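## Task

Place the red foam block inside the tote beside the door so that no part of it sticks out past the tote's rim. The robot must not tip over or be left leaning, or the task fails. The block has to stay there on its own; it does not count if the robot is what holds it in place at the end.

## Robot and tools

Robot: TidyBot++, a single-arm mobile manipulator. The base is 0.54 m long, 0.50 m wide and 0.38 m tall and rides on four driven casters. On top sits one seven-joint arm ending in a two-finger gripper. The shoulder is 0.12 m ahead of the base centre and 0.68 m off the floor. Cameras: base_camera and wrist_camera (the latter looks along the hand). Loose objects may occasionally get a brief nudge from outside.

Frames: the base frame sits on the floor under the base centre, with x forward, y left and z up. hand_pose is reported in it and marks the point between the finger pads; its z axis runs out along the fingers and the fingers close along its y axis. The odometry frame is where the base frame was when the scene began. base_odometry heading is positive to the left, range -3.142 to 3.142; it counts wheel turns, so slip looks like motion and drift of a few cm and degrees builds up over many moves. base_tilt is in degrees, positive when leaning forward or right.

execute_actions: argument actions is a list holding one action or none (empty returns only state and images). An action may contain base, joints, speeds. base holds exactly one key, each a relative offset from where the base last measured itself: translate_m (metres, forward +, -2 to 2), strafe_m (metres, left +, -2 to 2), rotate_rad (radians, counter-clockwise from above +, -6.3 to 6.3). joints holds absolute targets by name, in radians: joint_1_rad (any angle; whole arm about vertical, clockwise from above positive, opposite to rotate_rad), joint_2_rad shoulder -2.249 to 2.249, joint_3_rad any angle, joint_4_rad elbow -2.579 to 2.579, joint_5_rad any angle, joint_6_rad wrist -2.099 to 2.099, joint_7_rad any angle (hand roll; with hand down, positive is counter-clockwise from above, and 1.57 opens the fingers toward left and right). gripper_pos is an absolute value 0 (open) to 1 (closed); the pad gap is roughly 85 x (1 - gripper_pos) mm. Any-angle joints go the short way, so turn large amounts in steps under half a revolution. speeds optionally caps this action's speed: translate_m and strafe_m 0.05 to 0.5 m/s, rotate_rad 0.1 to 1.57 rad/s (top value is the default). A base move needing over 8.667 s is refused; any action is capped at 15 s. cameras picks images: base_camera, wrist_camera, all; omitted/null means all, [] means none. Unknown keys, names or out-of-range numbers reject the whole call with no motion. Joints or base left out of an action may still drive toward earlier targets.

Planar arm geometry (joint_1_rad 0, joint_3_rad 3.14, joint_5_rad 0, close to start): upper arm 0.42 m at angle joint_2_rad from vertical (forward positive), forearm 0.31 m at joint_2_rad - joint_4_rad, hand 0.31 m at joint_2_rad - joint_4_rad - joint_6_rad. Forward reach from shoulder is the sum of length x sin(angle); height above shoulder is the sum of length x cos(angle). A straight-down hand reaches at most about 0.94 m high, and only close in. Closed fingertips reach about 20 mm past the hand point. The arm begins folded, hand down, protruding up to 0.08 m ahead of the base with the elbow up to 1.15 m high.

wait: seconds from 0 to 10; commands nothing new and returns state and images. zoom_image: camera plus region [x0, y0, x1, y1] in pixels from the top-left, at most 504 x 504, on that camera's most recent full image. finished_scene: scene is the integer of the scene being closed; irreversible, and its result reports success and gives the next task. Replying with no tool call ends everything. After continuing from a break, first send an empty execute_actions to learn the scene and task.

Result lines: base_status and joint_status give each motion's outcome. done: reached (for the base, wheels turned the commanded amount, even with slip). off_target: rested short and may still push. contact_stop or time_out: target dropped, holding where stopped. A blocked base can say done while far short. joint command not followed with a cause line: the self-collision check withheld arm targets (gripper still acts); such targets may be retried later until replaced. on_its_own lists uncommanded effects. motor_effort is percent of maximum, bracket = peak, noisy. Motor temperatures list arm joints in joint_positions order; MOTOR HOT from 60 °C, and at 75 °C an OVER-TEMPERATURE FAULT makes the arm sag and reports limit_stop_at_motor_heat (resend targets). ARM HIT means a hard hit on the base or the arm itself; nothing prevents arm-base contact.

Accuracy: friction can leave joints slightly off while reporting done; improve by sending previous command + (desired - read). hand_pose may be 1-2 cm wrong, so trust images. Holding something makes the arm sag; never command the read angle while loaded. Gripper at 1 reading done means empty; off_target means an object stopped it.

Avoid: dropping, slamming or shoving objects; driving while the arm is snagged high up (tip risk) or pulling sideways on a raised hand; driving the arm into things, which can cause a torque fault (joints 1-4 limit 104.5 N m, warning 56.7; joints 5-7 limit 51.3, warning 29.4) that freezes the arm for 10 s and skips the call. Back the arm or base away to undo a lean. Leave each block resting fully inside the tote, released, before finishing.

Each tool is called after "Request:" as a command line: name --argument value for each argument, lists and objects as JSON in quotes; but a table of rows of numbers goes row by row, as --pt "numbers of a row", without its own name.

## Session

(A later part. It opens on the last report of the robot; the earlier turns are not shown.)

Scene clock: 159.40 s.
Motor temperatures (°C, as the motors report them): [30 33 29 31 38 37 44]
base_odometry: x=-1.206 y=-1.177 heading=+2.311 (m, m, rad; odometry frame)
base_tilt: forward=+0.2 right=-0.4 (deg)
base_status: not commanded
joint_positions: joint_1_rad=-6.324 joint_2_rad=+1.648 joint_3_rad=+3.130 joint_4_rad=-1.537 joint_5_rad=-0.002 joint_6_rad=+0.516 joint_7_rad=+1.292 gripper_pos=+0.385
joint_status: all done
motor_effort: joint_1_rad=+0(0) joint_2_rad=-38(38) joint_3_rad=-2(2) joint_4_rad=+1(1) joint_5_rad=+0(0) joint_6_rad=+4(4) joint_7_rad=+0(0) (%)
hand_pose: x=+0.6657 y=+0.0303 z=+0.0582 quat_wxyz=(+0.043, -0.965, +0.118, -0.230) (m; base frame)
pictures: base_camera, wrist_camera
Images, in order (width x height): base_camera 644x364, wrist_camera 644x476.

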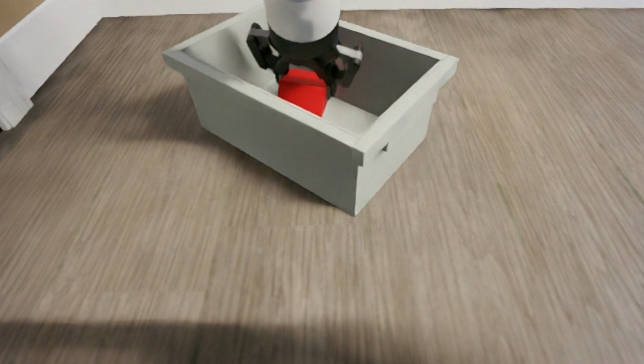

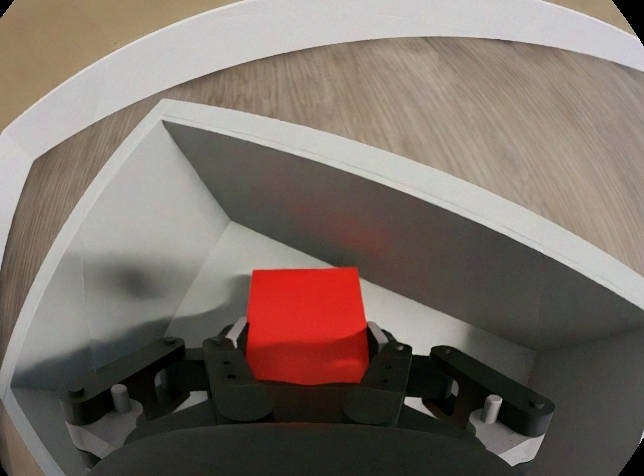

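Request:
execute_actions --actions '[{"joints": {"joint_2_rad": 1.68}}]'

Scene clock: 160.67 s.
Motor temperatures (°C, as the motors report them): [30 33 29 31 38 37 44]
base_odometry: x=-1.206 y=-1.177 heading=+2.311 (m, m, rad; odometry frame)
base_tilt: forward=+0.2 right=-0.5 (deg)
base_status: not commanded
joint_positions: joint_1_rad=-6.324 joint_2_rad=+1.656 joint_3_rad=+3.130 joint_4_rad=-1.536 joint_5_rad=-0.002 joint_6_rad=+0.525 joint_7_rad=+1.292 gripper_pos=+0.385
joint_status: all done
motor_effort: joint_1_rad=+0(1) joint_2_rad=-35(39) joint_3_rad=-2(2) joint_4_rad=+2(3) joint_5_rad=+0(1) joint_6_rad=+4(4) joint_7_rad=-1(1) (%)
hand_pose: x=+0.6637 y=+0.0302 z=+0.0553 quat_wxyz=(+0.043, -0.965, +0.118, -0.231) (m; base frame)
pictures: base_camera, wrist_camera
Images, in order (width x height): base_camera 644x364, wrist_camera 644x476.

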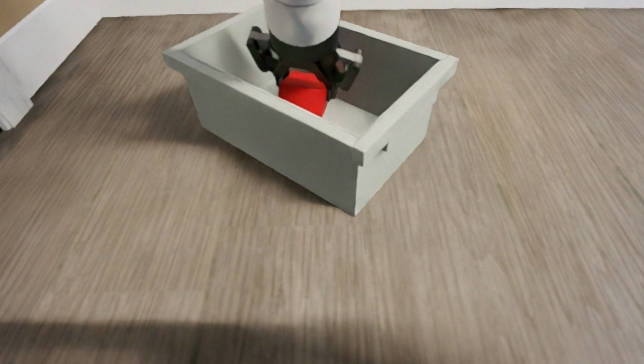

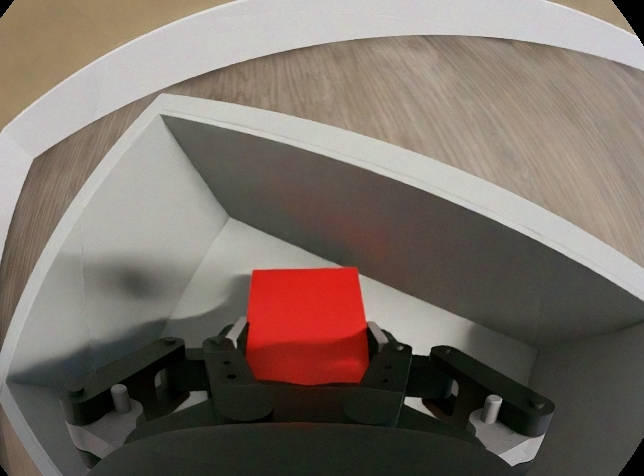

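The block is touching the tote floor (shoulder effort eased, wrist deflected). Releasing.

Request:
execute_actions --actions '[{"joints": {"joint_2_rad": 1.656, "gripper_pos": 0.2}}]'

Scene clock: 162.20 s.
Motor temperatures (°C, as the motors report them): [30 33 29 31 38 37 44]
base_odometry: x=-1.206 y=-1.177 heading=+2.311 (m, m, rad; odometry frame)
base_tilt: forward=+0.2 right=-0.5 (deg)
base_status: not commanded
joint_positions: joint_1_rad=-6.324 joint_2_rad=+1.654 joint_3_rad=+3.130 joint_4_rad=-1.536 joint_5_rad=-0.002 joint_6_rad=+0.525 joint_7_rad=+1.292 gripper_pos=+0.200
joint_status: all done
motor_effort: joint_1_rad=+0(0) joint_2_rad=-37(38) joint_3_rad=-2(2) joint_4_rad=+1(2) joint_5_rad=+0(0) joint_6_rad=+4(4) joint_7_rad=-1(0) (%)
hand_pose: x=+0.6647 y=+0.0303 z=+0.0562 quat_wxyz=(+0.043, -0.965, +0.118, -0.232) (m; base frame)
pictures: base_camera, wrist_camera
Images, in order (width x height): base_camera 644x364, wrist_camera 644x476.

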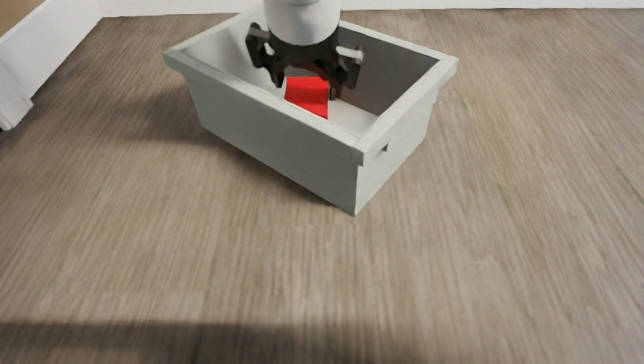

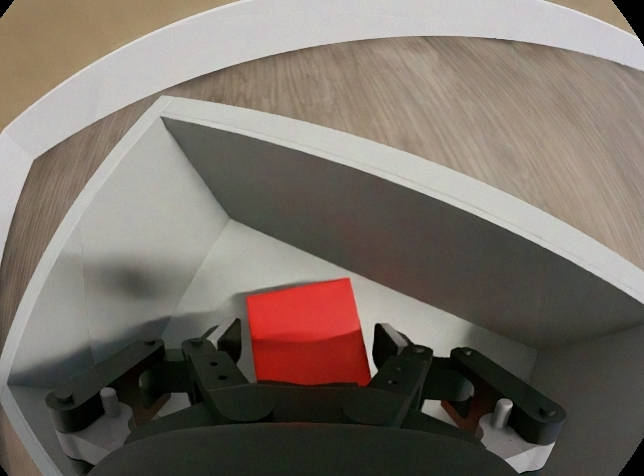

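Now lift the hand clear.

Request:
execute_actions --actions '[{"joints": {"joint_2_rad": 1.33, "joint_4_rad": -1.86}}]'

Scene clock: 164.20 s.
Motor temperatures (°C, as the motors report them): [30 33 29 31 38 37 44]
base_odometry: x=-1.206 y=-1.177 heading=+2.311 (m, m, rad; odometry frame)
base_tilt: forward=+0.2 right=-0.5 (deg)
base_status: not commanded
joint_positions: joint_1_rad=-6.324 joint_2_rad=+1.331 joint_3_rad=+3.130 joint_4_rad=-1.849 joint_5_rad=-0.002 joint_6_rad=+0.525 joint_7_rad=+1.292 gripper_pos=+0.200
joint_status: all done
motor_effort: joint_1_rad=+0(0) joint_2_rad=-38(40) joint_3_rad=-2(2) joint_4_rad=+1(2) joint_5_rad=+0(0) joint_6_rad=+4(5) joint_7_rad=-1(0) (%)
hand_pose: x=+0.6600 y=+0.0304 z=+0.1924 quat_wxyz=(+0.044, -0.964, +0.116, -0.236) (m; base frame)
pictures: base_camera, wrist_camera
Images, in order (width x height): base_camera 644x364, wrist_camera 644x476.

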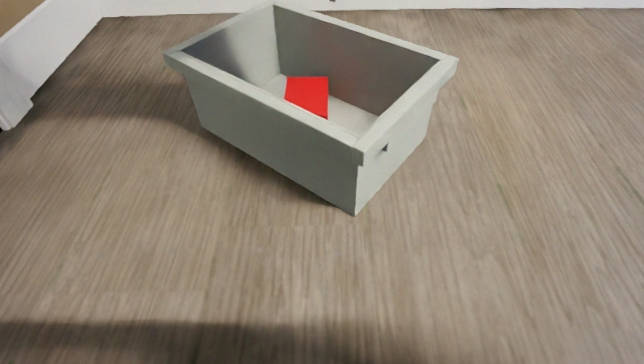

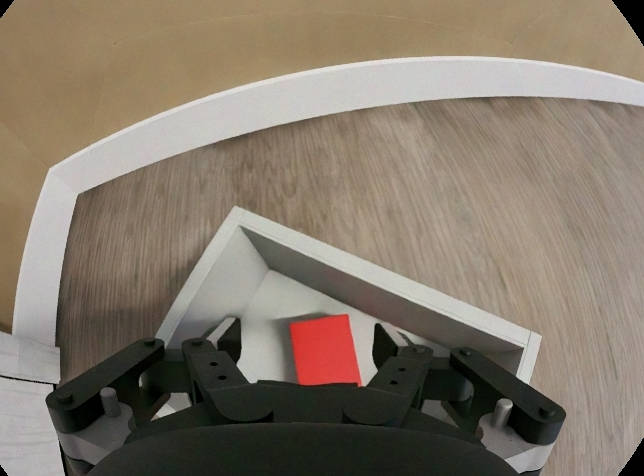

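The block rests flat inside the tote and the hand is clear.

Request:
finished_scene --scene 1

The scene is finished: the task was done.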